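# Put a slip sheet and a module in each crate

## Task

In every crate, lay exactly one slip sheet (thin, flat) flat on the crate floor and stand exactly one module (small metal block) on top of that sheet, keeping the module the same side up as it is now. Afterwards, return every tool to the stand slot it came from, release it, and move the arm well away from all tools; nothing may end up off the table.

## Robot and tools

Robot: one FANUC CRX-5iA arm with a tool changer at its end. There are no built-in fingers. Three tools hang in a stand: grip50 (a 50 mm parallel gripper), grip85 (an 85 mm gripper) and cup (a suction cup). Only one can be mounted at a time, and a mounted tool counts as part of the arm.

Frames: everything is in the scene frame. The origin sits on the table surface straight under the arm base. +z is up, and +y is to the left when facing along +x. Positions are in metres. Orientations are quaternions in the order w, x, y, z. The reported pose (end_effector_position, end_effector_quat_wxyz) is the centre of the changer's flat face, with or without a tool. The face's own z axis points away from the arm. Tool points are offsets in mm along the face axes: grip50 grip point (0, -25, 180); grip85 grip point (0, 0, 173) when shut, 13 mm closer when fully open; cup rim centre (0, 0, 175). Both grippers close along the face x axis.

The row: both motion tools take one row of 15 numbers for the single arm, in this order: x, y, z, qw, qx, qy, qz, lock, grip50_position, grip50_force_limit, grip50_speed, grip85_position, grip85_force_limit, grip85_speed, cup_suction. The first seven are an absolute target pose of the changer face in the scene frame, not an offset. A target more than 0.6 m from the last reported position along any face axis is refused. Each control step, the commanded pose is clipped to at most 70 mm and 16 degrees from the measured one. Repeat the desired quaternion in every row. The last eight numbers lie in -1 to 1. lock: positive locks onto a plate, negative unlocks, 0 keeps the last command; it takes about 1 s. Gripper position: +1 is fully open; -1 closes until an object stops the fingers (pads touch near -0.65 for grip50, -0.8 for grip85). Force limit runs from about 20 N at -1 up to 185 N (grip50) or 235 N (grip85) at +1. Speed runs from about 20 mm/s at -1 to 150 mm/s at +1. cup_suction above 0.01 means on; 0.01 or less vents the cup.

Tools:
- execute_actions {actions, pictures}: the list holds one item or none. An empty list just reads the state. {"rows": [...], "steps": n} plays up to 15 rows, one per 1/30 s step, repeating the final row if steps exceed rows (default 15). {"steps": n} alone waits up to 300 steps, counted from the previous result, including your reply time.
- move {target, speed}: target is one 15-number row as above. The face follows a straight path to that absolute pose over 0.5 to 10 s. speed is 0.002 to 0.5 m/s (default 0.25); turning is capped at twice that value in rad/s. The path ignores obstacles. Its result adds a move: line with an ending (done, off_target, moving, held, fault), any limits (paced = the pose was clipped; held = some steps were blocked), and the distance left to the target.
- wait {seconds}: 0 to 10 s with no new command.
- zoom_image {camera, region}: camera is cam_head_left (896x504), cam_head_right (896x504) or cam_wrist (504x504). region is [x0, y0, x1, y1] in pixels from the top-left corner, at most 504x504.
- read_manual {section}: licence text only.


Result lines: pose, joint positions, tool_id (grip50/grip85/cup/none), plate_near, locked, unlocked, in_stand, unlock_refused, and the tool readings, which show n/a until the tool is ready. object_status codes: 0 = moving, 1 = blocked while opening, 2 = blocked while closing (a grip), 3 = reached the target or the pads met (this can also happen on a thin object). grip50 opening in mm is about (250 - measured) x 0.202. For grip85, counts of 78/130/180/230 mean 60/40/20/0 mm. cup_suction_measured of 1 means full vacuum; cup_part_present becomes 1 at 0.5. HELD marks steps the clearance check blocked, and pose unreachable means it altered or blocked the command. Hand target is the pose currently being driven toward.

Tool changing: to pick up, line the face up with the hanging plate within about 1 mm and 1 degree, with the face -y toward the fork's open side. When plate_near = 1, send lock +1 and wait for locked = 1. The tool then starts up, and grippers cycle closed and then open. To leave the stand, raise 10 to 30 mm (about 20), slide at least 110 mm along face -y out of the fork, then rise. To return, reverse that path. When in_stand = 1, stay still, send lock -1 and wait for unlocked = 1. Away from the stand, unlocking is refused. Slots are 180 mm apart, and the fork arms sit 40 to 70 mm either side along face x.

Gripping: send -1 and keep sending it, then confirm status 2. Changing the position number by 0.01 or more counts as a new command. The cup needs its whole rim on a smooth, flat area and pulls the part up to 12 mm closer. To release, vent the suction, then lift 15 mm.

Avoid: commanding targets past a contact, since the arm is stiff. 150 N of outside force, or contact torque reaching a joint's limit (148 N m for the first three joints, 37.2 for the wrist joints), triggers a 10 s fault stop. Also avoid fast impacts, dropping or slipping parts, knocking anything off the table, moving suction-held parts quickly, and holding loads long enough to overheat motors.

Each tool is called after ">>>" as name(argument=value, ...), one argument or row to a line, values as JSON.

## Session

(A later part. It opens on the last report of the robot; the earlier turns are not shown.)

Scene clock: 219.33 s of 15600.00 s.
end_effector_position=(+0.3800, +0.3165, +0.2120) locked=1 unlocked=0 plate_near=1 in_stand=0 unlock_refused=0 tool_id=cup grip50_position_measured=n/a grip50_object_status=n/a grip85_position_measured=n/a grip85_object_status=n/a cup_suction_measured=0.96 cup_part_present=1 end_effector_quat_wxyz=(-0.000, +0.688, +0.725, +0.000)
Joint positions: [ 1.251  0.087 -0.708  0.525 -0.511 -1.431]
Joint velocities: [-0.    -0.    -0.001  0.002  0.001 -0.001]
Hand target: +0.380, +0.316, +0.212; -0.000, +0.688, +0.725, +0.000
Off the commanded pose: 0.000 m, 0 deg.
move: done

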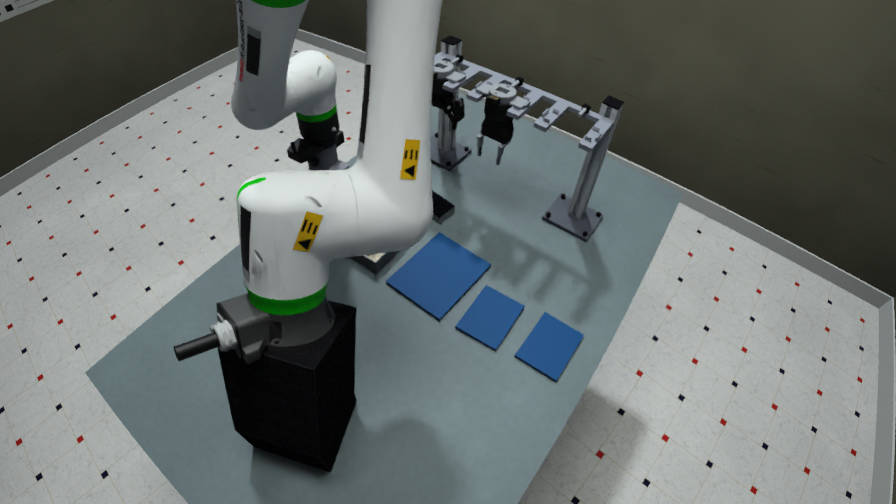

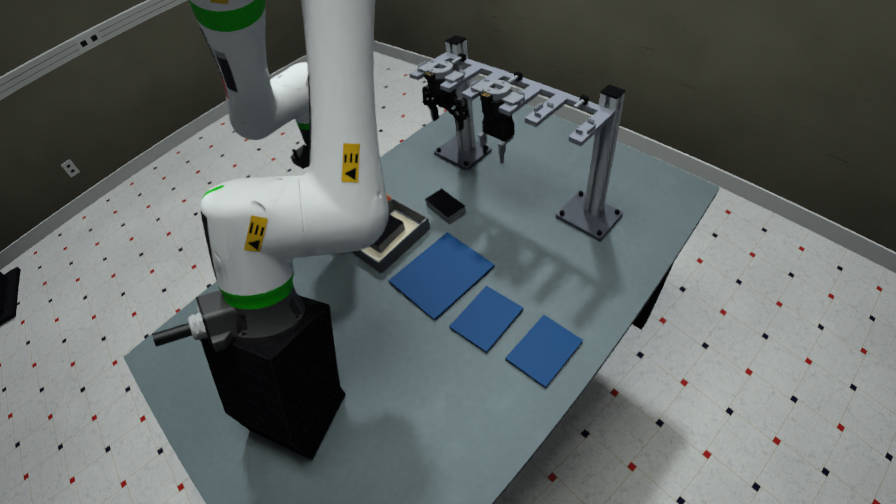

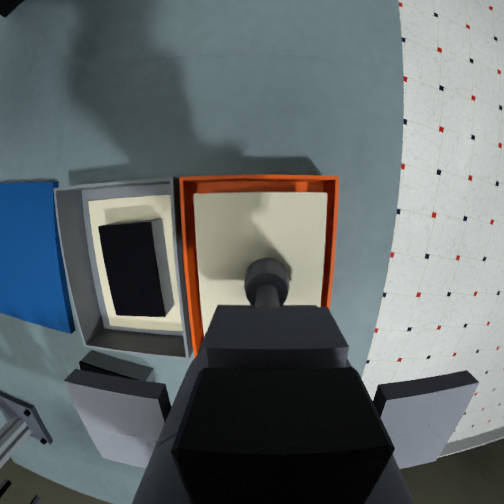

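>>> move(
  target=[0.380,0.315,0.173,0,0.6884,0.7254,0,0,0,0,0,0,0,0,1],
  speed=0.04,
)

>>> execute_actions(
  actions=[
    {"rows":[[0.380,0.315,0.173,0,0.6884,0.7254,0,0,0,0,0,0,0,0,0]],"steps":12},
  ],
  pictures=false,
)

>>> move(
  target=[0.380,0.315,0.26,0,0.6884,0.7254,0,0,0,0,0,0,0,0,0],
  speed=0.1,
)

>>> move(
  target=[0.555,0.12,0.25,0,0.7071,0.7071,0,0,0,0,0,0,0,0,0],
  speed=0.25,
)

Scene clock: 227.70 s of 15600.00 s.
end_effector_position=(+0.3799, +0.3150, +0.1731) locked=1 unlocked=0 plate_near=1 in_stand=0 unlock_refused=0 tool_id=cup grip50_position_measured=n/a grip50_object_status=n/a grip85_position_measured=n/a grip85_object_status=n/a cup_suction_measured=0.96 cup_part_present=1 end_effector_quat_wxyz=(-0.000, +0.688, +0.725, -0.000)
Joint positions: [ 1.205  0.182 -0.728  0.637 -0.398 -1.517]
Joint velocities: [-0.002 -0.    -0.001  0.003  0.001 -0.002]
Hand target: +0.380, +0.315, +0.173; -0.000, +0.688, +0.725, -0.000
Off the commanded pose: 0.000 m, 0 deg.
move: done

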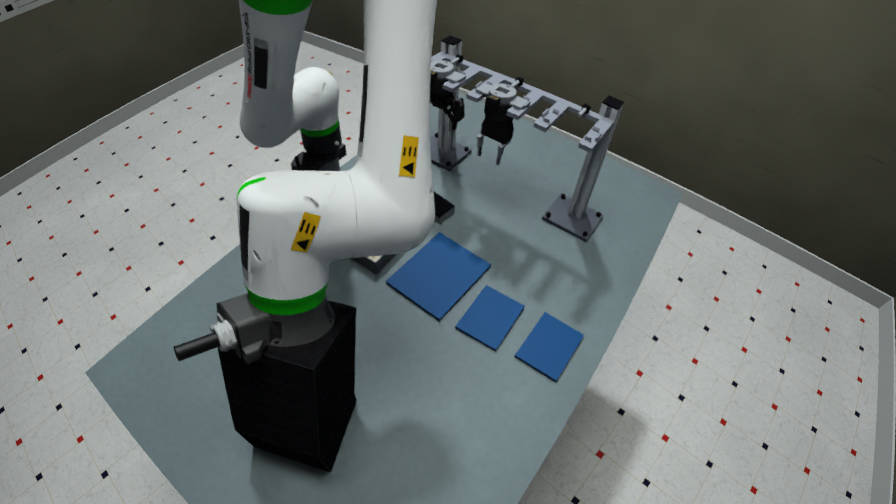

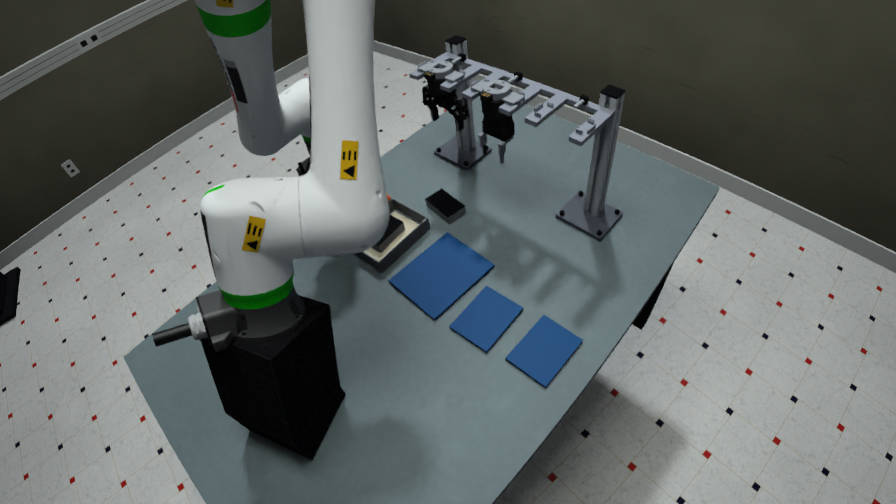

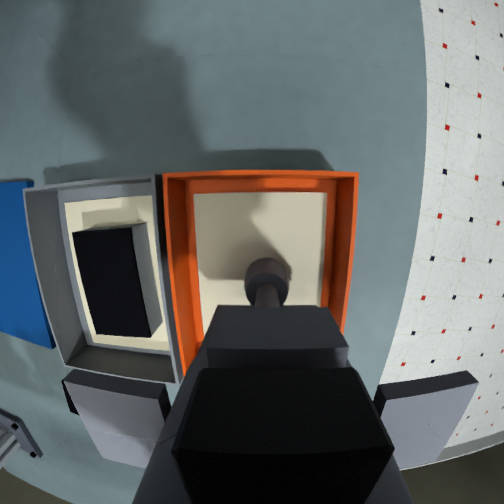

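Scene clock: 228.10 s of 15600.00 s.
end_effector_position=(+0.3800, +0.3150, +0.1730) locked=1 unlocked=0 plate_near=1 in_stand=0 unlock_refused=0 tool_id=cup grip50_position_measured=n/a grip50_object_status=n/a grip85_position_measured=n/a grip85_object_status=n/a cup_suction_measured=0.01 cup_part_present=0 end_effector_quat_wxyz=(+0.000, +0.688, +0.725, -0.000)
Joint positions: [ 1.205  0.183 -0.728  0.638 -0.398 -1.518]
Joint velocities: [-0.001 -0.     0.001  0.     0.001 -0.   ]
Hand target: +0.380, +0.315, +0.173; -0.000, +0.688, +0.725, +0.000
Off the commanded pose: 0.000 m, 0 deg.
Steps of this call (steps 1 to 12: all 12 steps of this action). Readings (end_effector_position | what the end effector reports):
1: (+0.3799, +0.3150, +0.1731) | locked=1 unlocked=0 plate_near=1 in_stand=0 unlock_refused=0 tool_id=cup grip50_position_measured=n/a grip50_object_status=n/a grip85_position_measured=n/a grip85_object_status=n/a cup_suction_measured=0.66 cup_part_present=1
2: (+0.3799, +0.3150, +0.1730) | locked=1 unlocked=0 plate_near=1 in_stand=0 unlock_refused=0 tool_id=cup grip50_position_measured=n/a grip50_object_status=n/a grip85_position_measured=n/a grip85_object_status=n/a cup_suction_measured=0.16 cup_part_present=0
4: (+0.3800, +0.3150, +0.1730) | locked=1 unlocked=0 plate_near=1 in_stand=0 unlock_refused=0 tool_id=cup grip50_position_measured=n/a grip50_object_status=n/a grip85_position_measured=n/a grip85_object_status=n/a cup_suction_measured=0.01 cup_part_present=0
8: (+0.3800, +0.3150, +0.1730) | locked=1 unlocked=0 plate_near=1 in_stand=0 unlock_refused=0 tool_id=cup grip50_position_measured=n/a grip50_object_status=n/a grip85_position_measured=n/a grip85_object_status=n/a cup_suction_measured=0.01 cup_part_present=0
12: the state above

Scene clock: 229.53 s of 15600.00 s.
end_effector_position=(+0.3802, +0.3151, +0.2599) locked=1 unlocked=0 plate_near=1 in_stand=0 unlock_refused=0 tool_id=cup grip50_position_measured=n/a grip50_object_status=n/a grip85_position_measured=n/a grip85_object_status=n/a cup_suction_measured=0.01 cup_part_present=0 end_effector_quat_wxyz=(+0.000, +0.688, +0.725, +0.000)
Joint positions: [ 1.295 -0.028 -0.686  0.444 -0.648 -1.369]
Joint velocities: [-0.    -0.001  0.    -0.001 -0.001  0.001]
Hand target: +0.380, +0.315, +0.260; +0.000, +0.688, +0.725, +0.000
Off the commanded pose: 0.000 m, 0 deg.
move: done

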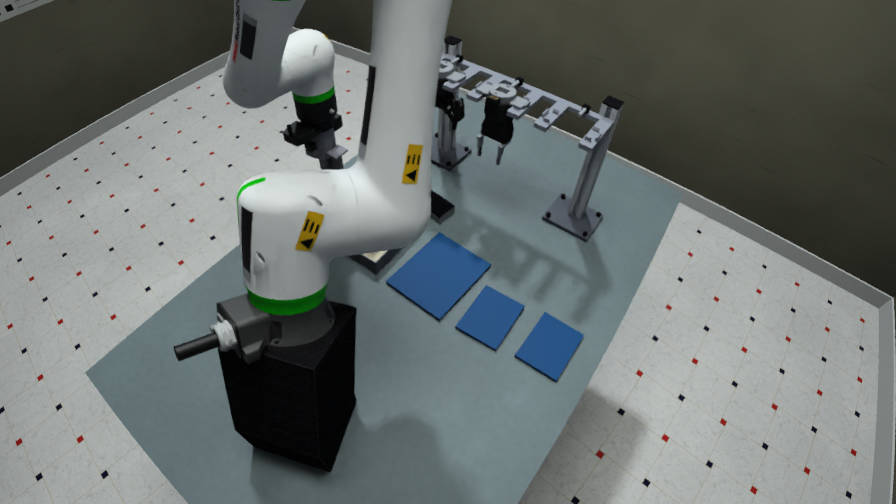

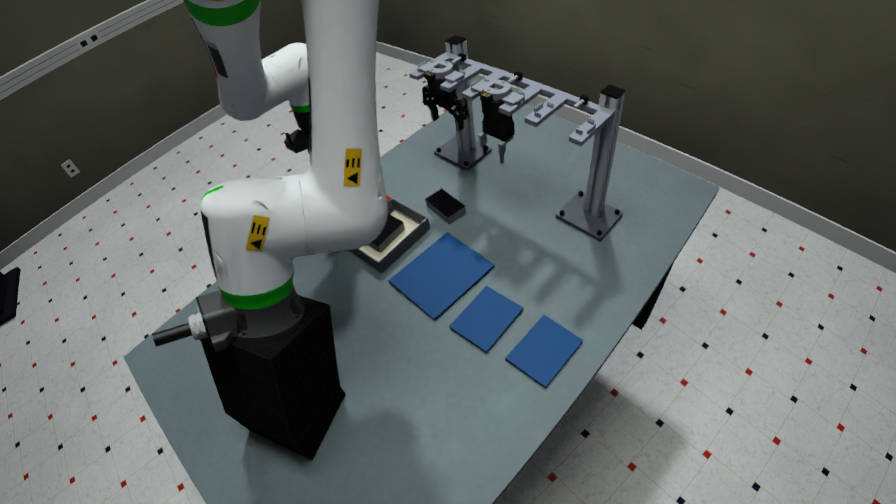

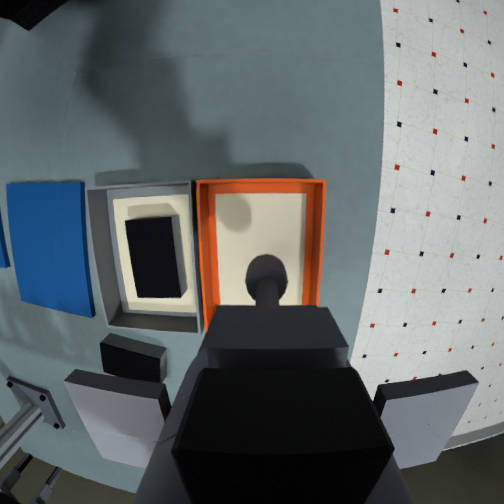

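Scene clock: 231.03 s of 15600.00 s.
end_effector_position=(+0.5538, +0.1199, +0.2502) locked=1 unlocked=0 plate_near=1 in_stand=0 unlock_refused=0 tool_id=cup grip50_position_measured=n/a grip50_object_status=n/a grip85_position_measured=n/a grip85_object_status=n/a cup_suction_measured=0.01 cup_part_present=0 end_effector_quat_wxyz=(-0.001, +0.707, +0.707, -0.001)
Joint positions: [ 0.655  0.102 -0.371  0.043 -0.697 -0.488]
Joint velocities: [-0.002  0.001  0.003 -0.002 -0.001  0.003]
Hand target: +0.554, +0.120, +0.250; -0.001, +0.707, +0.707, -0.001
Off the commanded pose: 0.001 m, 0 deg.
move: done

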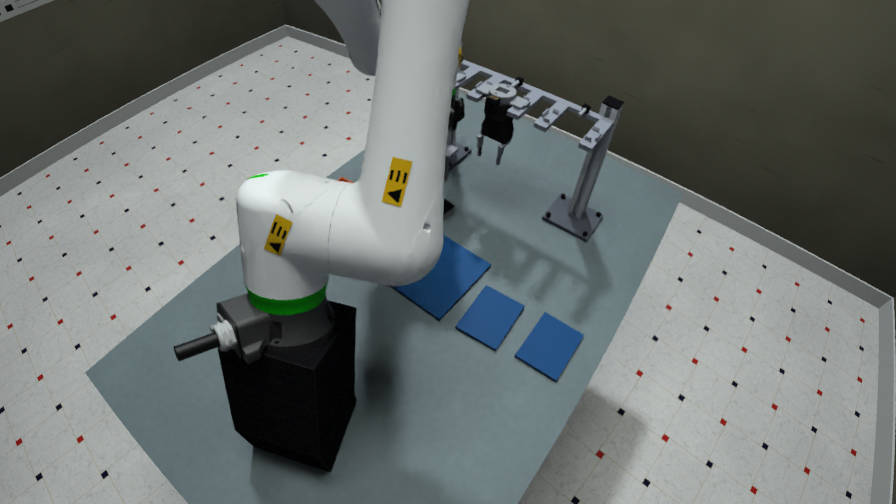

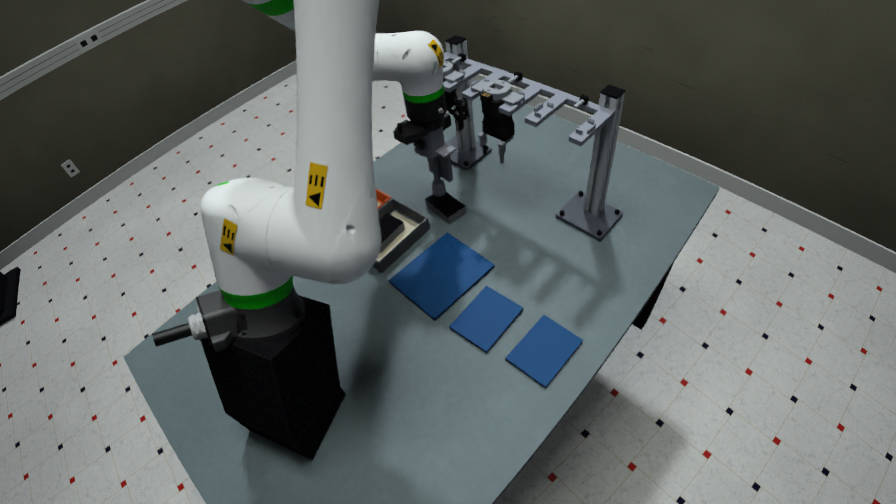

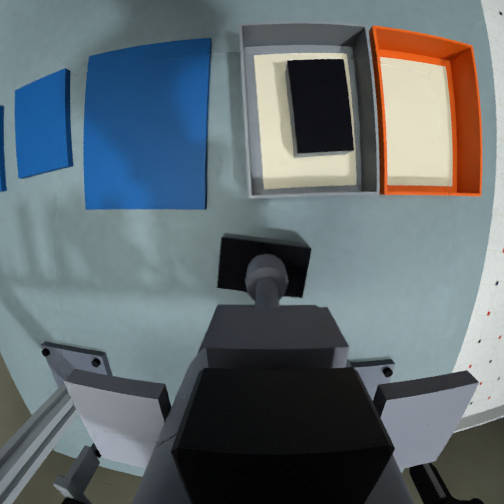

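>>> move(
  target=[0.555,0.12,0.212,0,0.7071,0.7071,0,0,0,0,0,0,0,0,1],
  speed=0.08,
)

>>> move(
  target=[0.555,0.12,0.2025,0,0.7071,0.7071,0,0,0,0,0,0,0,0,1],
  speed=0.02,
)

Scene clock: 237.03 s of 15600.00 s.
end_effector_position=(+0.5549, +0.1199, +0.2120) locked=1 unlocked=0 plate_near=1 in_stand=0 unlock_refused=0 tool_id=cup grip50_position_measured=n/a grip50_object_status=n/a grip85_position_measured=n/a grip85_object_status=n/a cup_suction_measured=0.01 cup_part_present=0 end_effector_quat_wxyz=(-0.000, +0.707, +0.707, -0.000)
Joint positions: [ 0.652  0.182 -0.373  0.05  -0.612 -0.492]
Joint velocities: [0.    0.002 0.002 0.    0.    0.   ]
Hand target: +0.555, +0.120, +0.212; -0.000, +0.707, +0.707, +0.000
Off the commanded pose: 0.000 m, 0 deg.
move: done

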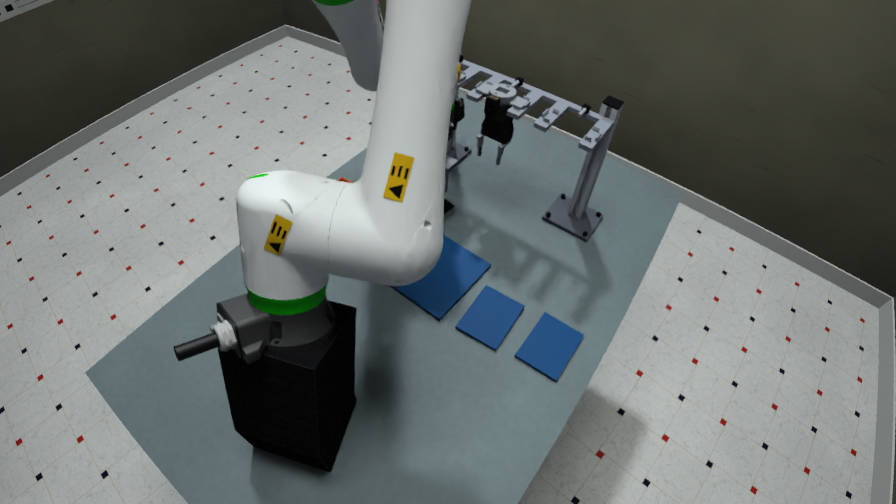

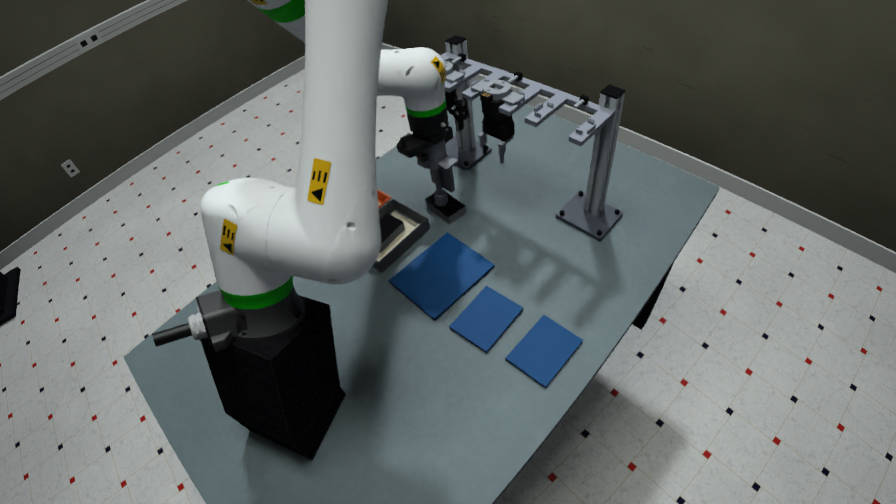

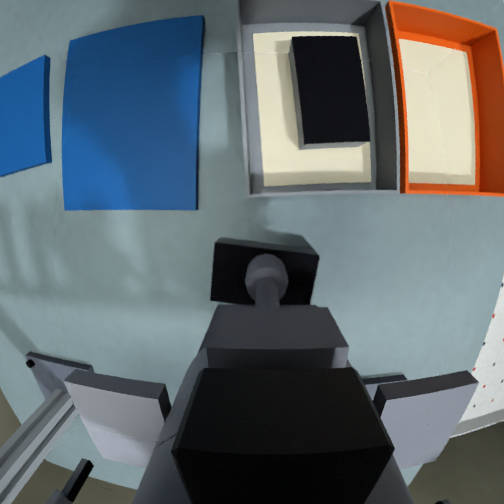

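Scene clock: 237.73 s of 15600.00 s.
end_effector_position=(+0.5550, +0.1200, +0.2025) locked=1 unlocked=0 plate_near=1 in_stand=0 unlock_refused=0 tool_id=cup grip50_position_measured=n/a grip50_object_status=n/a grip85_position_measured=n/a grip85_object_status=n/a cup_suction_measured=0.91 cup_part_present=1 end_effector_quat_wxyz=(-0.000, +0.707, +0.707, +0.000)
Joint positions: [ 0.652  0.202 -0.373  0.051 -0.592 -0.494]
Joint velocities: [-0.001  0.001 -0.    -0.     0.     0.   ]
Hand target: +0.555, +0.120, +0.203; -0.000, +0.707, +0.707, +0.000
Off the commanded pose: 0.000 m, 0 deg.
move: done

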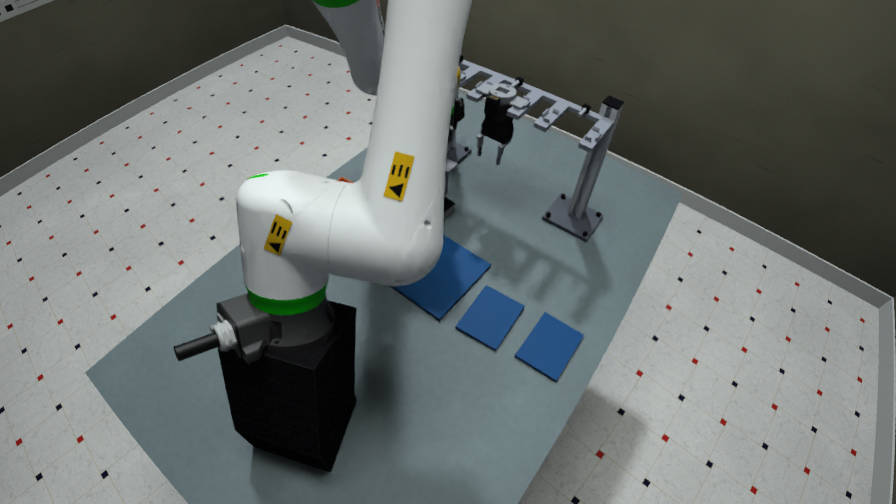

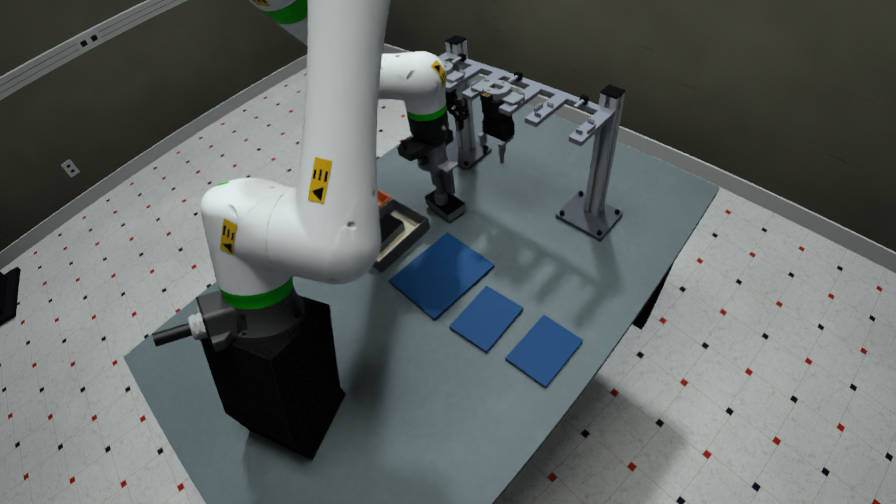

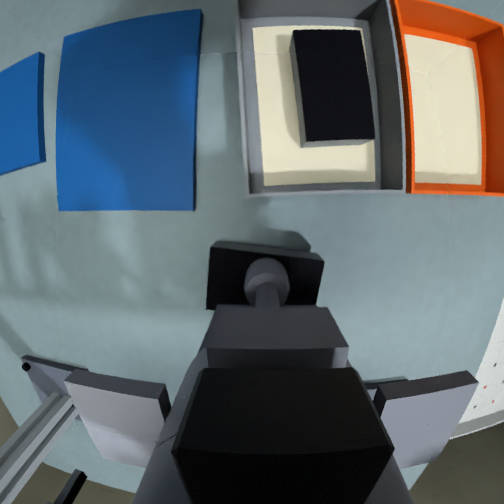

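>>> move(
  target=[0.555,0.12,0.27,0,0.7071,0.7071,0,0,0,0,0,0,0,0,1],
  speed=0.08,
)

>>> move(
  target=[0.381,0.309,0.27,0,-0.0958,0.9954,0,0,0,0,0,0,0,0,1],
  speed=0.3,
)

>>> move(
  target=[0.381,0.309,0.200,0,-0.0958,0.9954,0,0,0,0,0,0,0,0,1],
  speed=0.05,
)

Scene clock: 245.33 s of 15600.00 s.
end_effector_position=(+0.5551, +0.1200, +0.2699) locked=1 unlocked=0 plate_near=1 in_stand=0 unlock_refused=0 tool_id=cup grip50_position_measured=n/a grip50_object_status=n/a grip85_position_measured=n/a grip85_object_status=n/a cup_suction_measured=1.00 cup_part_present=1 end_effector_quat_wxyz=(+0.000, +0.707, +0.707, -0.000)
Joint positions: [ 0.656  0.065 -0.365  0.046 -0.737 -0.49 ]
Joint velocities: [-0.001 -0.001  0.     0.    -0.     0.001]
Hand target: +0.555, +0.120, +0.270; +0.000, +0.707, +0.707, -0.000
Off the commanded pose: 0.000 m, 0 deg.
move: done

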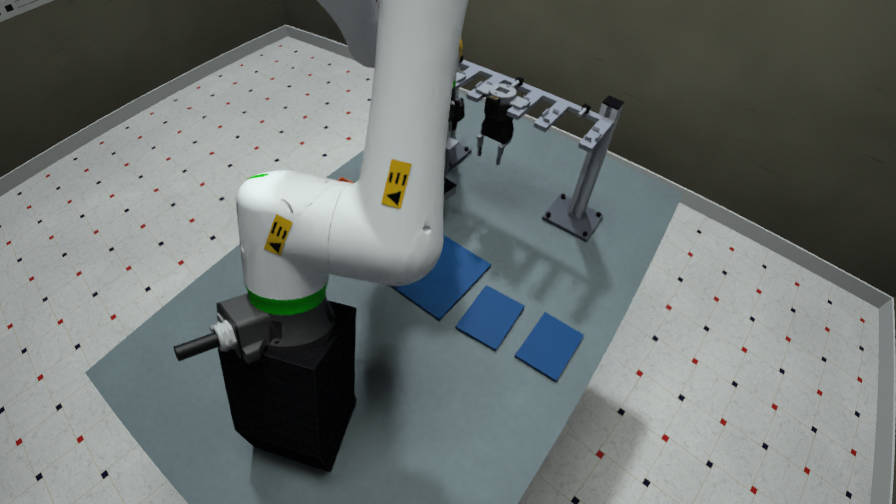

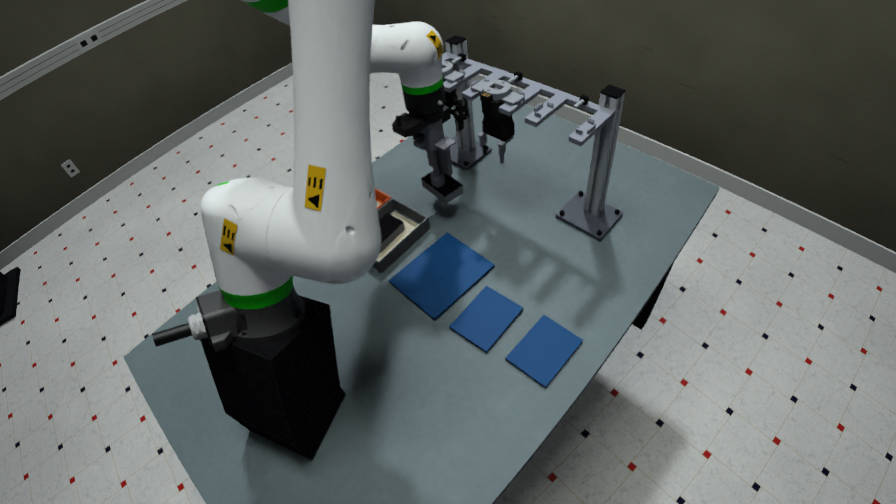

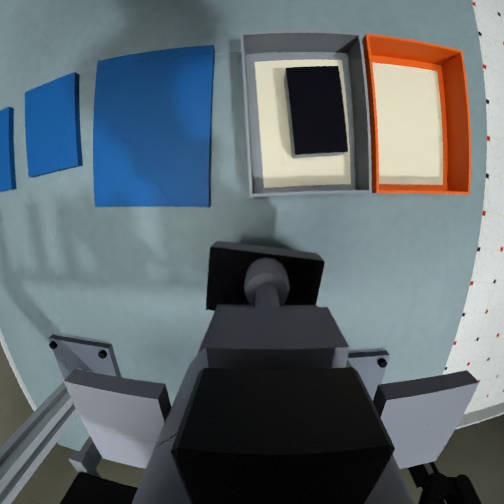

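Scene clock: 248.63 s of 15600.00 s.
end_effector_position=(+0.3821, +0.3091, +0.2698) locked=1 unlocked=0 plate_near=1 in_stand=0 unlock_refused=0 tool_id=cup grip50_position_measured=n/a grip50_object_status=n/a grip85_position_measured=n/a grip85_object_status=n/a cup_suction_measured=1.00 cup_part_present=1 end_effector_quat_wxyz=(+0.002, -0.096, +0.995, -0.001)
Joint positions: [ 1.293 -0.058 -0.689  0.433 -0.672  0.36 ]
Joint velocities: [ 0.001  0.    -0.     0.     0.     0.002]
Hand target: +0.382, +0.309, +0.270; +0.002, -0.096, +0.995, -0.001
Off the commanded pose: 0.001 m, 0 deg.
move: done

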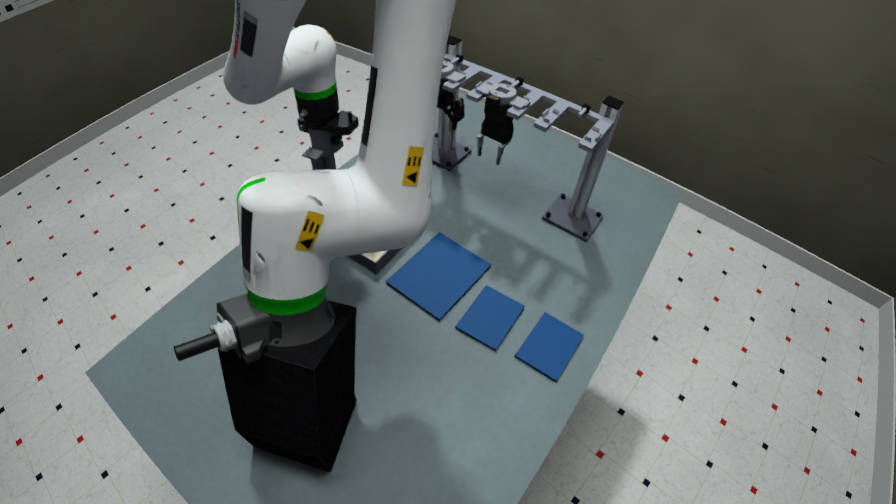

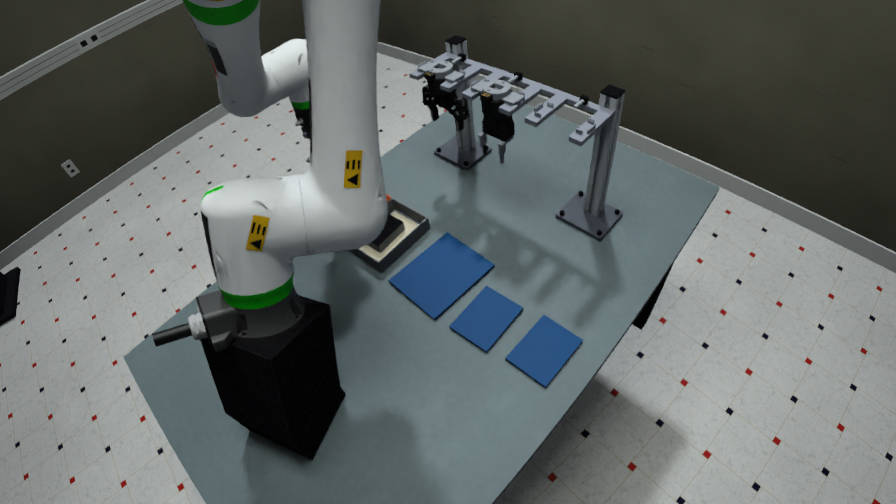

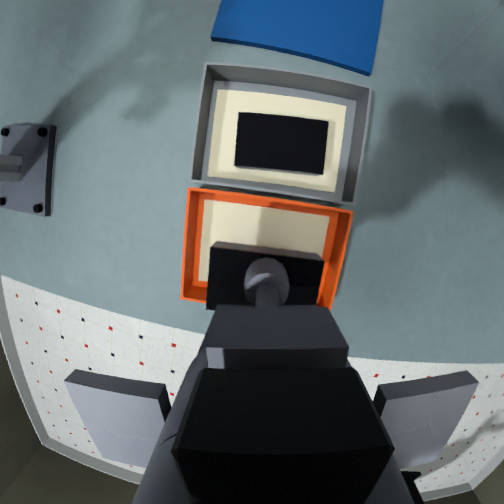

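Scene clock: 250.33 s of 15600.00 s.
end_effector_position=(+0.3808, +0.3089, +0.2001) locked=1 unlocked=0 plate_near=1 in_stand=0 unlock_refused=0 tool_id=cup grip50_position_measured=n/a grip50_object_status=n/a grip85_position_measured=n/a grip85_object_status=n/a cup_suction_measured=1.00 cup_part_present=1 end_effector_quat_wxyz=(-0.000, -0.096, +0.995, +0.000)
Joint positions: [ 1.227  0.108 -0.725  0.551 -0.47   0.27 ]
Joint velocities: [ 0.002 -0.001  0.     0.001  0.001  0.   ]
Hand target: +0.381, +0.309, +0.200; -0.000, -0.096, +0.995, +0.000
Off the commanded pose: 0.000 m, 0 deg.
move: done

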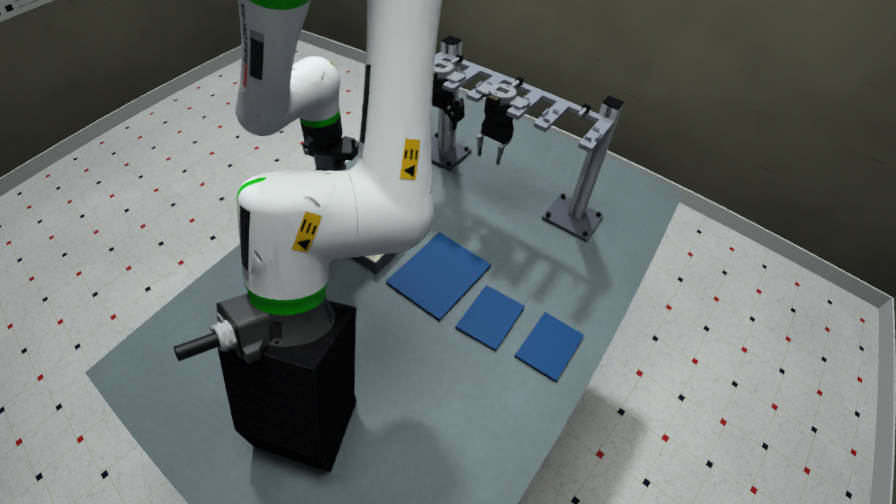

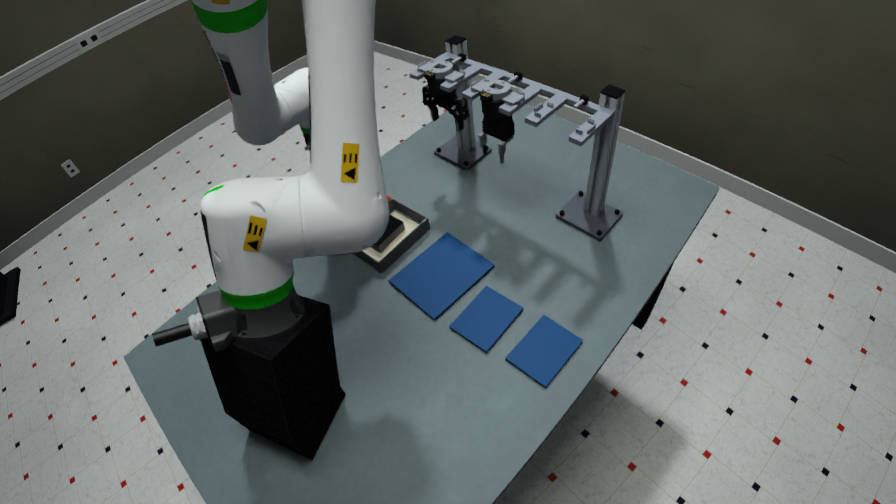

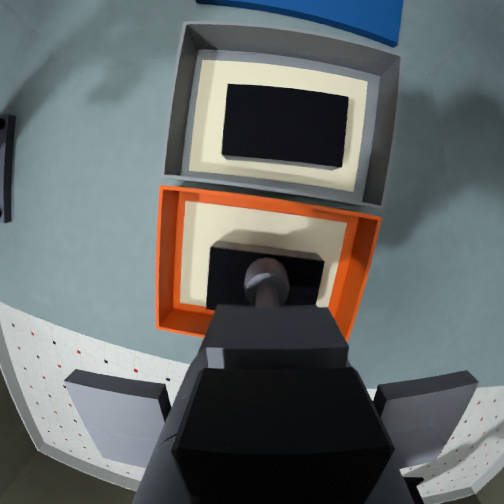

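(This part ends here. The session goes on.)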